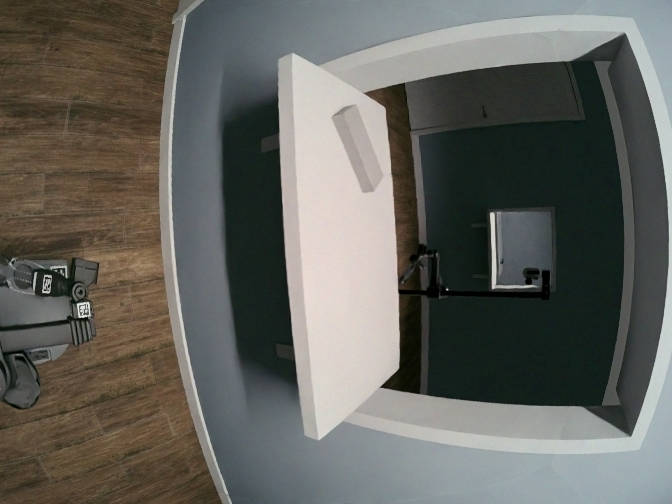

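Call:
{"name": "execute_actions", "arguments": {
  "actions": [
    {"r3":{"base":{"rotate_rad":-0.45},"joints":{"lift_m":0.94,"wrist_pitch_rad":-0.4}}}
  ],
  "cameras": []
}}

Call:
{"name": "execute_actions", "arguments": {
  "actions": [
    {"r3":{"joints":{"lift_m":1.1,"wrist_yaw_rad":0,"gripper_m":0.17}}}
  ],
  "cameras": []
}}

Call:
{"name": "execute_actions", "arguments": {
  "actions": [
    {"r3":{"base":{"translate_m":0.33},"joints":{"wrist_pitch_rad":-1.57,"wrist_roll_rad":1.57}}}
  ],
  "cameras": []
}}

Call:
{"name": "execute_actions", "arguments": {
  "actions": [
    {"r3":{"base":{"rotate_rad":0.47}}}
  ],
  "cameras": []
}}

Call:
{"name": "execute_actions", "arguments": {
  "actions": [
    {"r3":{"joints":{"arm_m":0.47}}}
  ],
  "cameras": ["r3_wrist_camera"]
}}

Scene clock: 36.53 s.
r1.base_odometry: x=+0.000 y=+0.000 heading=+0.000 (m, m, rad; r1's odometry frame)
r1.turned_by_wheels: +0.000 (rad since the last result)
r1.turned_by_imu: +0.001 (rad since the last result)
r1.base_tilt: forward=+0.4 right=-0.6 (deg)
r1.lidar_m: 2.01 3.88 0.81 1.19 1.22 1.23 0.99 0.90 0.91 1.12 1.59 1.59
r1.head_depth_mm: 1855 1851 1862 1841 1847 1831 1841 / 1997 2036 1871 - 2120 2050 2019 / 2188 2258 2072 - 2388 2254 2222 / 1924 2561 2359 2661 2629 2561 2262 / 2023 2970 2972 2988 2940 2883 2310 / 2261 3307 3511 3540 3487 3214 2274 / 2271 3620 3975 - - 3264 2252
r1.base_status: not commanded
r1.joint_positions: lift_m=+0.405 arm_m=+0.001 wrist_yaw_rad=+2.882 wrist_pitch_rad=-0.511 wrist_roll_rad=+0.009 gripper_m=+0.037 head_pan_rad=+0.004 head_tilt_rad=-0.014
r1.joint_status: not commanded
r1.motor_effort: left_wheel=+0(1) right_wheel=+0(0) lift_m=+31(31) arm_m=+0(0) wrist_yaw_rad=+0(0) wrist_pitch_rad=+6(6) wrist_roll_rad=+0(0) gripper_m=-1(1) head_pan_rad=+0(1) head_tilt_rad=+0(1) (%)
r1.hand_pose: x=+0.0332 y=+0.0585 z=+0.3971 quat_wxyz=(+0.267, +0.704, +0.088, +0.652) (m; r1's base frame)
r1.wrist_depth_mm: - - - - - - - / - - - - - - - / 952 - - - - - - / 825 - 864 857 863 881 898 / 692 - 742 716 754 735 747 / 593 592 - 622 643 632 640 / 530 542 - 539 541 557 564
r2.base_odometry: x=+0.000 y=+0.000 heading=+0.000 (m, m, rad; r2's odometry frame)
r2.turned_by_wheels: +0.000 (rad since the last result)
r2.turned_by_imu: +0.001 (rad since the last result)
r2.base_tilt: forward=+0.7 right=+0.0 (deg)
r2.lidar_m: 1.45 1.45 1.71 2.19 2.20 1.62 1.43 1.43 1.69 2.58 2.59 1.64
r2.head_depth_mm: 1616 1623 1624 1611 1615 1603 1598 / 1581 1557 1450 1581 1575 1548 1552 / 1535 1506 1407 - - 1491 1505 / 1478 1471 1367 - - 1448 1461 / 1438 1431 1336 - - 1408 1419 / 1406 1385 1303 - - 1372 1377 / 1364 1178 1273 - 3760 1332 1337
r2.base_status: not commanded
r2.joint_positions: lift_m=+0.367 arm_m=+0.000 wrist_yaw_rad=+2.981 wrist_pitch_rad=-0.513 wrist_roll_rad=+0.011 gripper_m=+0.037 head_pan_rad=-0.014 head_tilt_rad=+0.011
r2.joint_status: not commanded
r2.motor_effort: left_wheel=+0(0) right_wheel=-1(1) lift_m=+26(27) arm_m=+0(0) wrist_yaw_rad=+1(1) wrist_pitch_rad=+6(6) wrist_roll_rad=+0(0) gripper_m=+0(0) head_pan_rad=+0(0) head_tilt_rad=+3(2) (%)
r2.hand_pose: x=+0.0125 y=+0.0638 z=+0.3585 quat_wxyz=(+0.235, +0.700, +0.123, +0.664) (m; r2's base frame)
r2.wrist_depth_mm: - - - - - - - / - - - - - - - / - - 955 971 954 939 925 / 817 800 792 775 784 761 751 / 674 667 - 647 661 643 632 / 580 575 - 576 - 550 546 / 502 - - - 485 485 482
r3.base_odometry: x=-0.893 y=-1.528 heading=-0.150 (m, m, rad; r3's odometry frame)
r3.turned_by_wheels: -0.450 (rad since the last result)
r3.turned_by_imu: -0.456 (rad since the last result)
r3.base_tilt: forward=-0.4 right=-0.6 (deg)
r3.lidar_m: 0.90 2.30 2.39 1.40 1.93 1.48 2.55 2.29 0.87 0.64 0.62 0.65
r3.head_depth_mm: 715 810 938 1103 - - 1163 / 668 753 858 997 1158 - - / 625 697 790 749 1048 - - / 624 703 804 723 951 - 1168 / 3455 3807 2989 730 865 - 1178 / 3338 3662 3065 735 618 929 1122 / 3159 3380 2932 743 600 862 1003
r3.base_status: done
r3.joint_positions: lift_m=+0.940 arm_m=-0.003 wrist_yaw_rad=+2.892 wrist_pitch_rad=-0.422 wrist_roll_rad=+0.019 gripper_m=+0.037 head_pan_rad=-1.577 head_tilt_rad=-0.593
r3.joint_status: all done
r3.motor_effort: left_wheel=+5(16) right_wheel=-4(11) lift_m=+23(23) arm_m=-1(1) wrist_yaw_rad=+0(2) wrist_pitch_rad=+6(6) wrist_roll_rad=+0(0) gripper_m=+0(1) head_pan_rad=+2(2) head_tilt_rad=-4(5) (%)
r3.hand_pose: x=+0.0340 y=+0.0745 z=+0.9514 quat_wxyz=(+0.234, +0.710, +0.059, +0.661) (m; r3's base frame)
r3.wrist_depth_mm: - - - - - - - / - - - - - - - / - - - - - - - / - - - - - - - / - - - - - - - / - - - - - - - / - - - - - - -
pictures: none
No camera images: the call's "cameras" was empty. Leave "cameras" out to get every camera's image.

Scene clock: 38.97 s.
r1.base_odometry: x=+0.000 y=+0.000 heading=+0.000 (m, m, rad; r1's odometry frame)
r1.turned_by_wheels: +0.000 (rad since the last result)
r1.turned_by_imu: +0.000 (rad since the last result)
r1.base_tilt: forward=+0.4 right=-0.4 (deg)
r1.lidar_m: 2.01 3.89 0.81 1.19 1.22 1.23 0.98 0.90 0.91 1.12 1.59 1.60
r1.head_depth_mm: 1862 1848 1865 1834 1847 1841 1832 / 2017 2053 1851 - 2125 2014 2018 / 2227 2305 2084 - 2374 2253 2209 / 1919 2581 2384 2676 2608 2584 2299 / 2016 2982 2990 2941 3031 2904 2285 / 2236 3245 3446 3437 3435 3246 2275 / 2266 3564 3994 - 3997 3322 2271
r1.base_status: not commanded
r1.joint_positions: lift_m=+0.405 arm_m=+0.001 wrist_yaw_rad=+2.882 wrist_pitch_rad=-0.511 wrist_roll_rad=+0.009 gripper_m=+0.037 head_pan_rad=+0.004 head_tilt_rad=-0.014
r1.joint_status: not commanded
r1.motor_effort: left_wheel=+1(1) right_wheel=+0(0) lift_m=+31(31) arm_m=-1(0) wrist_yaw_rad=+0(0) wrist_pitch_rad=+6(6) wrist_roll_rad=+0(0) gripper_m=+0(0) head_pan_rad=-1(1) head_tilt_rad=+1(1) (%)
r1.hand_pose: x=+0.0332 y=+0.0585 z=+0.3971 quat_wxyz=(+0.267, +0.704, +0.088, +0.652) (m; r1's base frame)
r1.wrist_depth_mm: - - - - - - - / - - - - - - - / 967 - - - - - - / 821 - 850 856 873 877 900 / 686 - 721 712 736 743 752 / 596 598 - 623 648 634 646 / 527 537 - 547 539 554 561
r2.base_odometry: x=+0.000 y=+0.000 heading=+0.000 (m, m, rad; r2's odometry frame)
r2.turned_by_wheels: +0.000 (rad since the last result)
r2.turned_by_imu: +0.000 (rad since the last result)
r2.base_tilt: forward=+0.9 right=+0.1 (deg)
r2.lidar_m: 1.45 1.45 1.71 2.19 2.19 1.62 1.43 1.43 1.68 2.58 2.59 1.65
r2.head_depth_mm: 1632 1618 1623 1612 1612 1604 1603 / 1584 1555 1460 1585 1576 1544 1543 / 1524 1502 1419 - - 1487 1501 / 1489 1469 1375 - - 1453 1460 / 1439 1424 1335 - - 1411 1424 / 1397 1384 1304 - - 1375 1373 / 1370 1176 1268 - 3755 1337 1342
r2.base_status: not commanded
r2.joint_positions: lift_m=+0.367 arm_m=+0.000 wrist_yaw_rad=+2.981 wrist_pitch_rad=-0.513 wrist_roll_rad=+0.011 gripper_m=+0.037 head_pan_rad=-0.014 head_tilt_rad=+0.011
r2.joint_status: not commanded
r2.motor_effort: left_wheel=+0(1) right_wheel=-1(1) lift_m=+26(26) arm_m=+0(0) wrist_yaw_rad=+1(1) wrist_pitch_rad=+6(6) wrist_roll_rad=+0(0) gripper_m=+0(1) head_pan_rad=+0(0) head_tilt_rad=+2(2) (%)
r2.hand_pose: x=+0.0125 y=+0.0638 z=+0.3585 quat_wxyz=(+0.235, +0.700, +0.123, +0.664) (m; r2's base frame)
r2.wrist_depth_mm: - - - - - - - / - - - - - - - / - - 995 977 947 932 927 / 800 795 781 779 755 762 741 / 673 661 - 654 668 638 627 / 577 572 - 578 - 549 549 / 504 - - - 489 487 484
r3.base_odometry: x=-0.893 y=-1.528 heading=-0.150 (m, m, rad; r3's odometry frame)
r3.turned_by_wheels: +0.000 (rad since the last result)
r3.turned_by_imu: +0.000 (rad since the last result)
r3.base_tilt: forward=-0.4 right=-0.6 (deg)
r3.lidar_m: 0.90 2.30 2.39 1.39 1.93 1.48 2.55 2.28 0.87 0.64 0.62 0.65
r3.head_depth_mm: - - - - - 1382 1204 / - - - - - 1358 1211 / - - - - - 1297 1216 / 634 - 822 674 964 1152 1222 / 3456 3790 3023 702 883 1036 1175 / 3332 3600 3188 733 620 940 1111 / 3151 3388 2948 740 600 861 1005
r3.base_status: not commanded
r3.joint_positions: lift_m=+1.099 arm_m=-0.003 wrist_yaw_rad=+0.002 wrist_pitch_rad=-0.421 wrist_roll_rad=+0.019 gripper_m=+0.170 head_pan_rad=-1.577 head_tilt_rad=-0.593
r3.joint_status: all done
r3.motor_effort: left_wheel=+4(3) right_wheel=-4(4) lift_m=+23(24) arm_m=-1(0) wrist_yaw_rad=-2(4) wrist_pitch_rad=+6(6) wrist_roll_rad=+0(0) gripper_m=-1(95) head_pan_rad=+3(2) head_tilt_rad=-5(4) (%)
r3.hand_pose: x=-0.0211 y=-0.3664 z=+1.1111 quat_wxyz=(+0.685, +0.147, -0.697, -0.149) (m; r3's base frame)
r3.wrist_depth_mm: - - - 494 510 596 723 / - - - 536 564 671 842 / - - - 584 636 770 - / 598 616 612 611 710 916 - / 517 505 510 520 843 - - / - 434 437 501 998 - - / 377 390 709 915 - - -
pictures: none
No camera images: the call's "cameras" was empty. Leave "cameras" out to get every camera's image.

Scene clock: 43.33 s.
r1.base_odometry: x=+0.000 y=+0.000 heading=+0.000 (m, m, rad; r1's odometry frame)
r1.turned_by_wheels: +0.000 (rad since the last result)
r1.turned_by_imu: +0.000 (rad since the last result)
r1.base_tilt: forward=+0.3 right=-0.5 (deg)
r1.lidar_m: 2.02 3.90 0.81 1.19 1.22 1.23 0.99 0.90 0.91 1.12 1.59 1.60
r1.head_depth_mm: 1868 1861 1865 1835 1832 1848 1846 / 2020 2064 1857 - 2132 2026 2044 / 2193 2280 2098 - 2384 2259 2220 / 1926 2602 2383 2680 2588 2530 2295 / 2000 3019 2940 2992 2983 2949 2306 / 2245 3332 3524 3528 3481 3262 2285 / 2258 3611 3904 3980 - 3286 2241
r1.base_status: not commanded
r1.joint_positions: lift_m=+0.405 arm_m=+0.001 wrist_yaw_rad=+2.882 wrist_pitch_rad=-0.511 wrist_roll_rad=+0.009 gripper_m=+0.037 head_pan_rad=+0.004 head_tilt_rad=-0.014
r1.joint_status: not commanded
r1.motor_effort: left_wheel=+0(0) right_wheel=+0(0) lift_m=+31(31) arm_m=+0(1) wrist_yaw_rad=+0(0) wrist_pitch_rad=+5(6) wrist_roll_rad=+0(0) gripper_m=+0(1) head_pan_rad=+0(1) head_tilt_rad=+1(1) (%)
r1.hand_pose: x=+0.0332 y=+0.0585 z=+0.3971 quat_wxyz=(+0.267, +0.704, +0.088, +0.652) (m; r1's base frame)
r1.wrist_depth_mm: - - - - - - - / - - - - - - - / 939 - - - - - - / 809 - 844 864 876 886 892 / 691 - 731 718 746 740 740 / 608 593 - 619 650 642 636 / 532 544 - 548 537 562 558
r2.base_odometry: x=+0.000 y=+0.000 heading=+0.000 (m, m, rad; r2's odometry frame)
r2.turned_by_wheels: +0.000 (rad since the last result)
r2.turned_by_imu: +0.000 (rad since the last result)
r2.base_tilt: forward=+0.8 right=+0.0 (deg)
r2.lidar_m: 1.45 1.45 1.72 2.19 2.19 1.62 1.43 1.43 1.69 2.58 2.59 1.64
r2.head_depth_mm: 1630 1627 1611 1610 1598 1606 1601 / 1576 1563 1452 1580 1569 1543 1552 / 1532 1505 1414 - - 1488 1503 / 1486 1466 1369 - - 1456 1458 / 1447 1426 1329 - - 1419 1424 / 1396 1383 1298 - - 1369 1384 / 1358 1180 1273 - 3800 1335 1340
r2.base_status: not commanded
r2.joint_positions: lift_m=+0.367 arm_m=+0.000 wrist_yaw_rad=+2.981 wrist_pitch_rad=-0.513 wrist_roll_rad=+0.011 gripper_m=+0.037 head_pan_rad=-0.014 head_tilt_rad=+0.011
r2.joint_status: not commanded
r2.motor_effort: left_wheel=+1(0) right_wheel=+0(0) lift_m=+27(27) arm_m=+0(0) wrist_yaw_rad=+0(1) wrist_pitch_rad=+6(6) wrist_roll_rad=+1(0) gripper_m=+0(1) head_pan_rad=+0(0) head_tilt_rad=+3(3) (%)
r2.hand_pose: x=+0.0125 y=+0.0638 z=+0.3585 quat_wxyz=(+0.235, +0.700, +0.123, +0.664) (m; r2's base frame)
r2.wrist_depth_mm: - - - - - - - / - - - - - - - / - - 991 977 957 927 938 / 802 813 798 780 768 770 742 / 680 672 - 648 666 634 624 / 581 569 - 577 - 547 547 / 500 - - - 483 481 482
r3.base_odometry: x=-0.567 y=-1.577 heading=-0.149 (m, m, rad; r3's odometry frame)
r3.turned_by_wheels: +0.000 (rad since the last result)
r3.turned_by_imu: +0.000 (rad since the last result)
r3.base_tilt: forward=-0.4 right=-0.7 (deg)
r3.lidar_m: 0.66 1.93 2.10 2.44 1.45 1.77 2.85 1.69 0.64 0.47 0.46 0.48
r3.head_depth_mm: - - - - - - 1160 / - - - - - - - / - - - - - - - / 3512 3882 3011 723 610 - 1097 / 3333 3679 3019 730 604 - 912 / 3161 3383 2893 735 580 479 805 / 3078 3258 2914 740 566 481 727
r3.base_status: done
r3.joint_positions: lift_m=+1.099 arm_m=-0.003 wrist_yaw_rad=+0.002 wrist_pitch_rad=-1.558 wrist_roll_rad=+1.563 gripper_m=+0.170 head_pan_rad=-1.577 head_tilt_rad=-0.593
r3.joint_status: all done
joint sent to its limit — the command would take r3.wrist_pitch_rad past its lower limit, so that joint was sent only as far as its limit.
r3.motor_effort: left_wheel=+4(12) right_wheel=-4(5) lift_m=+23(23) arm_m=-1(1) wrist_yaw_rad=-2(3) wrist_pitch_rad=-3(4) wrist_roll_rad=+4(5) gripper_m=+0(1) head_pan_rad=+2(2) head_tilt_rad=-4(5) (%)
r3.hand_pose: x=-0.0216 y=-0.1213 z=+0.9814 quat_wxyz=(+0.004, +0.003, -0.711, -0.703) (m; r3's base frame)
r3.wrist_depth_mm: 651 997 - - - - - / 591 896 - - - - - / 547 782 - - - - - / 306 699 - - - - - / 294 671 - - - - - / - 607 878 - - - - / 314 323 759 - - - -
pictures: none
No camera images: the call's "cameras" was empty. Leave "cameras" out to get every camera's image.

Scene clock: 45.03 s.
r1.base_odometry: x=+0.000 y=+0.000 heading=+0.000 (m, m, rad; r1's odometry frame)
r1.turned_by_wheels: +0.000 (rad since the last result)
r1.turned_by_imu: +0.000 (rad since the last result)
r1.base_tilt: forward=+0.4 right=-0.5 (deg)
r1.lidar_m: 2.01 3.89 0.81 1.19 1.22 1.23 0.98 0.90 0.91 1.13 1.59 1.60
r1.head_depth_mm: 1849 1837 1859 1847 1862 1837 1825 / 2001 2067 1850 - 2114 2040 2021 / 2182 2295 2063 - 2344 2253 2241 / 1910 2598 2326 2669 2594 2554 2315 / 2012 3000 2963 2975 2944 2895 2307 / 2259 3298 3559 3514 3516 3317 2269 / 2271 3684 - - 3966 3308 2281
r1.base_status: not commanded
r1.joint_positions: lift_m=+0.405 arm_m=+0.001 wrist_yaw_rad=+2.882 wrist_pitch_rad=-0.511 wrist_roll_rad=+0.009 gripper_m=+0.037 head_pan_rad=+0.004 head_tilt_rad=-0.014
r1.joint_status: not commanded
r1.motor_effort: left_wheel=+1(1) right_wheel=+0(0) lift_m=+31(31) arm_m=-1(0) wrist_yaw_rad=-1(0) wrist_pitch_rad=+6(6) wrist_roll_rad=+0(0) gripper_m=+0(1) head_pan_rad=+0(1) head_tilt_rad=+1(1) (%)
r1.hand_pose: x=+0.0332 y=+0.0585 z=+0.3971 quat_wxyz=(+0.267, +0.704, +0.088, +0.652) (m; r1's base frame)
r1.wrist_depth_mm: - - - - - - - / - - - - - - - / 965 - - - - - - / 817 - 828 854 855 878 904 / 688 - 731 722 744 739 741 / 600 591 - 616 650 631 639 / 530 539 - 554 547 558 561
r2.base_odometry: x=+0.000 y=+0.000 heading=+0.000 (m, m, rad; r2's odometry frame)
r2.turned_by_wheels: +0.000 (rad since the last result)
r2.turned_by_imu: +0.000 (rad since the last result)
r2.base_tilt: forward=+0.9 right=+0.0 (deg)
r2.lidar_m: 1.45 1.45 1.71 2.19 2.19 1.62 1.43 1.43 1.69 2.58 2.58 1.64
r2.head_depth_mm: 1629 1620 1604 1606 1611 1602 1600 / 1569 1554 1455 1578 1578 1545 1557 / 1536 1504 1414 - - 1491 1507 / 1488 1466 1371 2201 - 1465 1462 / 1443 1422 1336 - - 1417 1415 / 1402 1384 1295 - - 1386 1391 / 1365 1176 1268 - 3808 1336 1340
r2.base_status: not commanded
r2.joint_positions: lift_m=+0.367 arm_m=+0.000 wrist_yaw_rad=+2.981 wrist_pitch_rad=-0.513 wrist_roll_rad=+0.011 gripper_m=+0.037 head_pan_rad=-0.014 head_tilt_rad=+0.011
r2.joint_status: not commanded
r2.motor_effort: left_wheel=-1(1) right_wheel=-1(1) lift_m=+27(27) arm_m=+0(0) wrist_yaw_rad=+0(0) wrist_pitch_rad=+6(6) wrist_roll_rad=+0(0) gripper_m=+0(1) head_pan_rad=+0(0) head_tilt_rad=+2(2) (%)
r2.hand_pose: x=+0.0125 y=+0.0638 z=+0.3585 quat_wxyz=(+0.235, +0.700, +0.123, +0.664) (m; r2's base frame)
r2.wrist_depth_mm: - - - - - - - / - - - - - - - / - - 991 970 968 946 929 / 815 803 785 772 764 749 746 / 680 669 - 654 655 632 639 / 584 573 - 571 - 553 542 / 501 - - - 487 483 483
r3.base_odometry: x=-0.567 y=-1.577 heading=+0.320 (m, m, rad; r3's odometry frame)
r3.turned_by_wheels: +0.470 (rad since the last result)
r3.turned_by_imu: +0.478 (rad since the last result)
r3.base_tilt: forward=-0.4 right=-0.7 (deg)
r3.lidar_m: 1.51 2.07 2.48 1.46 1.78 2.89 2.10 0.68 0.48 0.46 0.47 0.63
r3.head_depth_mm: - - - - - - 1063 / - - - - - - - / - - - - - - - / 3147 3415 3002 722 581 - 1014 / 3026 3343 3022 727 586 - 940 / 2962 3333 3047 705 579 491 888 / 2933 514 486 506 585 699 875
r3.base_status: done
r3.joint_positions: lift_m=+1.099 arm_m=-0.003 wrist_yaw_rad=+0.002 wrist_pitch_rad=-1.558 wrist_roll_rad=+1.563 gripper_m=+0.170 head_pan_rad=-1.577 head_tilt_rad=-0.593
r3.joint_status: not commanded
r3.motor_effort: left_wheel=-5(12) right_wheel=+3(7) lift_m=+23(23) arm_m=-1(1) wrist_yaw_rad=-2(2) wrist_pitch_rad=-3(3) wrist_roll_rad=+4(4) gripper_m=+0(0) head_pan_rad=+3(2) head_tilt_rad=-4(5) (%)
r3.hand_pose: x=-0.0216 y=-0.1213 z=+0.9814 quat_wxyz=(+0.004, +0.003, -0.711, -0.703) (m; r3's base frame)
r3.wrist_depth_mm: 262 626 - - - - - / 268 633 - - - - - / 277 642 - - - - - / 285 652 - - - - - / 292 736 - - - - - / - 712 - - - - - / 318 682 - - - - -
pictures: none
No camera images: the call's "cameras" was empty. Leave "cameras" out to get every camera's image.

Scene clock: 49.70 s.
r1.base_odometry: x=+0.000 y=+0.000 heading=+0.000 (m, m, rad; r1's odometry frame)
r1.turned_by_wheels: +0.000 (rad since the last result)
r1.turned_by_imu: +0.000 (rad since the last result)
r1.base_tilt: forward=+0.4 right=-0.5 (deg)
r1.lidar_m: 2.01 3.89 0.81 1.19 1.22 1.23 0.98 0.90 0.91 1.13 1.59 1.60
r1.head_depth_mm: 1850 1862 1831 1854 1856 1846 1808 / 2014 2057 1858 - 2126 2025 2007 / 2187 2285 2071 - 2383 2258 2219 / 1915 2601 2332 2670 2593 2560 2288 / 2031 2991 2961 2972 2988 2885 2266 / 2243 3271 3481 3553 3518 3290 2245 / 2241 3596 3921 - - 3317 2256
r1.base_status: not commanded
r1.joint_positions: lift_m=+0.405 arm_m=+0.001 wrist_yaw_rad=+2.882 wrist_pitch_rad=-0.511 wrist_roll_rad=+0.009 gripper_m=+0.037 head_pan_rad=+0.004 head_tilt_rad=-0.014
r1.joint_status: not commanded
r1.motor_effort: left_wheel=+1(0) right_wheel=+0(0) lift_m=+31(31) arm_m=-1(0) wrist_yaw_rad=+0(0) wrist_pitch_rad=+6(6) wrist_roll_rad=+0(0) gripper_m=+0(0) head_pan_rad=+0(0) head_tilt_rad=+1(1) (%)
r1.hand_pose: x=+0.0332 y=+0.0585 z=+0.3971 quat_wxyz=(+0.267, +0.704, +0.088, +0.652) (m; r1's base frame)
r1.wrist_depth_mm: - - - - - - - / - - - - - - - / 966 - - - - - - / 811 - 856 865 863 878 896 / 687 - 729 724 760 735 736 / 594 592 - 621 651 637 643 / 526 535 - 547 544 564 559
r2.base_odometry: x=+0.000 y=+0.000 heading=+0.000 (m, m, rad; r2's odometry frame)
r2.turned_by_wheels: +0.000 (rad since the last result)
r2.turned_by_imu: +0.000 (rad since the last result)
r2.base_tilt: forward=+0.8 right=-0.1 (deg)
r2.lidar_m: 1.44 1.45 1.71 2.19 2.19 1.62 1.43 1.43 1.69 2.58 2.59 1.65
r2.head_depth_mm: 1620 1624 1620 1605 1619 1591 1601 / 1566 1553 1450 1578 1579 1540 1546 / 1526 1509 1412 - - 1489 1502 / 1485 1456 1371 - - 1452 1464 / 1439 1427 1332 - - 1406 1417 / 1402 1380 1298 - - 1377 1379 / 1364 1175 1271 - 3806 1338 1343
r2.base_status: not commanded
r2.joint_positions: lift_m=+0.367 arm_m=+0.000 wrist_yaw_rad=+2.981 wrist_pitch_rad=-0.513 wrist_roll_rad=+0.011 gripper_m=+0.037 head_pan_rad=-0.014 head_tilt_rad=+0.011
r2.joint_status: not commanded
r2.motor_effort: left_wheel=+0(0) right_wheel=+0(0) lift_m=+27(27) arm_m=+0(0) wrist_yaw_rad=+0(1) wrist_pitch_rad=+6(6) wrist_roll_rad=+0(0) gripper_m=+0(0) head_pan_rad=+0(0) head_tilt_rad=+3(2) (%)
r2.hand_pose: x=+0.0125 y=+0.0638 z=+0.3585 quat_wxyz=(+0.235, +0.700, +0.123, +0.664) (m; r2's base frame)
r2.wrist_depth_mm: - - - - - - - / - - - - - - - / - 998 968 975 938 929 921 / 817 800 798 775 783 750 746 / 674 664 - 659 660 642 632 / 575 575 - 577 - 551 542 / 502 - - - 485 484 478
r3.base_odometry: x=-0.567 y=-1.577 heading=+0.320 (m, m, rad; r3's odometry frame)
r3.turned_by_wheels: +0.000 (rad since the last result)
r3.turned_by_imu: +0.001 (rad since the last result)
r3.base_tilt: forward=-0.4 right=-0.8 (deg)
r3.lidar_m: 1.52 2.07 2.48 1.45 1.78 2.90 2.09 0.68 0.48 0.46 0.47 0.63
r3.head_depth_mm: 3077 3373 2890 707 561 502 975 / 3156 3382 2336 709 565 493 956 / 3175 3439 2884 661 569 496 936 / - - 2847 698 563 491 920 / 2983 3349 3009 728 574 489 906 / 2970 3306 3051 705 579 491 889 / 2914 514 487 506 585 688 874
r3.base_status: not commanded
r3.joint_positions: lift_m=+1.099 arm_m=+0.470 wrist_yaw_rad=+0.000 wrist_pitch_rad=-1.559 wrist_roll_rad=+1.565 gripper_m=+0.170 head_pan_rad=-1.577 head_tilt_rad=-0.593
r3.joint_status: all done
r3.motor_effort: left_wheel=-5(6) right_wheel=+3(3) lift_m=+23(23) arm_m=+3(1) wrist_yaw_rad=+0(2) wrist_pitch_rad=-3(3) wrist_roll_rad=+3(4) gripper_m=+0(1) head_pan_rad=+3(2) head_tilt_rad=-4(4) (%)
r3.hand_pose: x=-0.0215 y=-0.5932 z=+0.9814 quat_wxyz=(+0.003, +0.002, -0.711, -0.703) (m; r3's base frame)
r3.wrist_depth_mm: - 261 257 257 256 258 257 / - 271 266 264 262 266 264 / - 276 274 242 242 273 273 / - 285 281 282 249 280 282 / - 293 291 291 257 259 289 / - 305 299 303 270 266 300 / - - 314 311 309 311 314
pictures: r3_wrist_camera
camera_calibration (this result's frames):
r3_wrist_camera: T_world_to_cam=[[-0.0376688, 0.99929, 0.000990746, 0.582652], [0.976807, 0.0366122, 0.210968, -0.142183], [0.210782, 0.00891468, -0.977493, 1.13236], [0, 0, 0, 1]] pos_world=[-0.0778478, -0.587128, 1.13629]
Images, in order (width x height): r3_wrist_camera 644x364.

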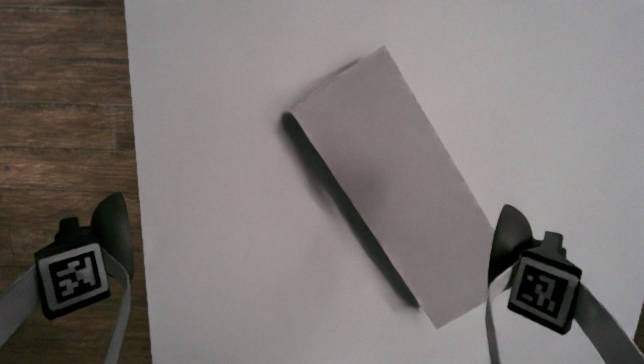

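Call:
{"name": "execute_actions", "arguments": {
  "actions": [
    {"r3":{"joints":{"arm_m":0.415,"wrist_roll_rad":2.12}}}
  ],
  "cameras": ["r3_wrist_camera"]
}}

Scene clock: 53.87 s.
r1.base_odometry: x=+0.000 y=+0.000 heading=+0.000 (m, m, rad; r1's odometry frame)
r1.turned_by_wheels: +0.000 (rad since the last result)
r1.turned_by_imu: +0.000 (rad since the last result)
r1.base_tilt: forward=+0.4 right=-0.5 (deg)
r1.lidar_m: 2.01 3.89 0.81 1.19 1.22 1.23 0.98 0.90 0.91 1.13 1.59 1.60
r1.head_depth_mm: 1844 1869 1856 1841 1848 1840 1834 / 2023 2056 1859 - 2118 2021 2048 / 2193 2262 2077 - 2377 2277 2197 / 1904 2559 2356 2697 2643 2549 2295 / 2029 3005 2955 2971 2981 2964 2271 / 2274 3297 3486 3532 3470 3257 2267 / 2280 3556 3953 3995 - 3284 2254
r1.base_status: not commanded
r1.joint_positions: lift_m=+0.405 arm_m=+0.001 wrist_yaw_rad=+2.882 wrist_pitch_rad=-0.511 wrist_roll_rad=+0.009 gripper_m=+0.037 head_pan_rad=+0.004 head_tilt_rad=-0.014
r1.joint_status: not commanded
r1.motor_effort: left_wheel=+1(0) right_wheel=+0(0) lift_m=+31(31) arm_m=-1(1) wrist_yaw_rad=+0(1) wrist_pitch_rad=+6(6) wrist_roll_rad=+0(0) gripper_m=+0(0) head_pan_rad=+0(0) head_tilt_rad=+1(1) (%)
r1.hand_pose: x=+0.0332 y=+0.0585 z=+0.3971 quat_wxyz=(+0.267, +0.704, +0.088, +0.652) (m; r1's base frame)
r1.wrist_depth_mm: - - - - - - - / - - - - - - - / 953 - - - - - - / 806 - 839 870 873 871 906 / 688 - 725 726 747 730 746 / 597 587 - 616 643 634 648 / 531 543 - 554 536 556 559
r2.base_odometry: x=+0.000 y=+0.000 heading=+0.000 (m, m, rad; r2's odometry frame)
r2.turned_by_wheels: +0.000 (rad since the last result)
r2.turned_by_imu: +0.000 (rad since the last result)
r2.base_tilt: forward=+0.8 right=+0.1 (deg)
r2.lidar_m: 1.45 1.45 1.71 2.19 2.20 1.62 1.43 1.43 1.69 2.58 2.59 1.65
r2.head_depth_mm: 1626 1616 1613 1608 1598 1605 1599 / 1564 1573 1455 1577 1574 1539 1550 / 1527 1508 1414 - - 1490 1505 / 1480 1457 1371 - - 1445 1463 / 1441 1416 1337 - - 1422 1415 / 1397 1378 1307 - - 1375 1379 / 1364 1172 1272 - 3805 1336 1350
r2.base_status: not commanded
r2.joint_positions: lift_m=+0.367 arm_m=+0.000 wrist_yaw_rad=+2.981 wrist_pitch_rad=-0.513 wrist_roll_rad=+0.011 gripper_m=+0.037 head_pan_rad=-0.014 head_tilt_rad=+0.011
r2.joint_status: not commanded
r2.motor_effort: left_wheel=+0(0) right_wheel=+0(0) lift_m=+26(27) arm_m=+0(0) wrist_yaw_rad=+0(0) wrist_pitch_rad=+6(6) wrist_roll_rad=+0(1) gripper_m=+0(1) head_pan_rad=+0(0) head_tilt_rad=+3(2) (%)
r2.hand_pose: x=+0.0125 y=+0.0638 z=+0.3585 quat_wxyz=(+0.235, +0.700, +0.123, +0.664) (m; r2's base frame)
r2.wrist_depth_mm: - - - - - - - / - - - - - - - / - 982 991 974 948 942 908 / 817 799 779 785 773 763 757 / 689 666 - 655 667 636 633 / 577 572 - 580 - 552 547 / 505 - - - 486 481 485
r3.base_odometry: x=-0.567 y=-1.577 heading=+0.320 (m, m, rad; r3's odometry frame)
r3.turned_by_wheels: +0.000 (rad since the last result)
r3.turned_by_imu: +0.001 (rad since the last result)
r3.base_tilt: forward=-0.4 right=-0.7 (deg)
r3.lidar_m: 1.51 2.06 2.47 1.46 1.78 2.89 2.09 0.68 0.48 0.46 0.47 0.63
r3.head_depth_mm: 3060 3385 2858 706 562 503 976 / 3150 3319 2324 710 565 494 955 / - 3288 2680 663 569 496 936 / - - 2815 666 566 491 920 / 3044 3313 3005 729 575 488 903 / 2982 3328 3075 706 578 491 889 / 2929 514 487 505 585 688 872
r3.base_status: not commanded
r3.joint_positions: lift_m=+1.099 arm_m=+0.415 wrist_yaw_rad=+0.000 wrist_pitch_rad=-1.559 wrist_roll_rad=+2.113 gripper_m=+0.170 head_pan_rad=-1.577 head_tilt_rad=-0.593
r3.joint_status: all done
r3.motor_effort: left_wheel=-5(6) right_wheel=+3(3) lift_m=+23(23) arm_m=-3(7) wrist_yaw_rad=+0(1) wrist_pitch_rad=-3(2) wrist_roll_rad=+4(5) gripper_m=+0(0) head_pan_rad=+3(3) head_tilt_rad=-4(4) (%)
r3.hand_pose: x=-0.0214 y=-0.5389 z=+0.9814 quat_wxyz=(-0.190, -0.188, -0.685, -0.678) (m; r3's base frame)
r3.wrist_depth_mm: 259 259 257 256 257 256 - / 266 267 263 265 264 265 267 / 272 275 244 244 273 274 274 / 282 284 249 249 253 280 281 / - 294 293 288 257 288 290 / - 304 300 304 301 303 - / - - 312 313 312 284 -
pictures: r3_wrist_camera
camera_calibration (this result's frames):
r3_wrist_camera: T_world_to_cam=[[0.48873, 0.872433, 0.00194863, 0.470317], [0.85151, -0.477493, 0.216638, -0.429557], [0.189932, -0.104218, -0.97625, 1.06923], [0, 0, 0, 1]] pos_world=[-0.0671665, -0.503998, 1.13597]
Images, in order (width x height): r3_wrist_camera 644x364.

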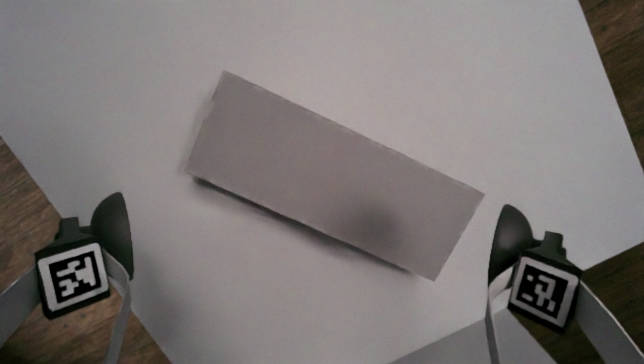

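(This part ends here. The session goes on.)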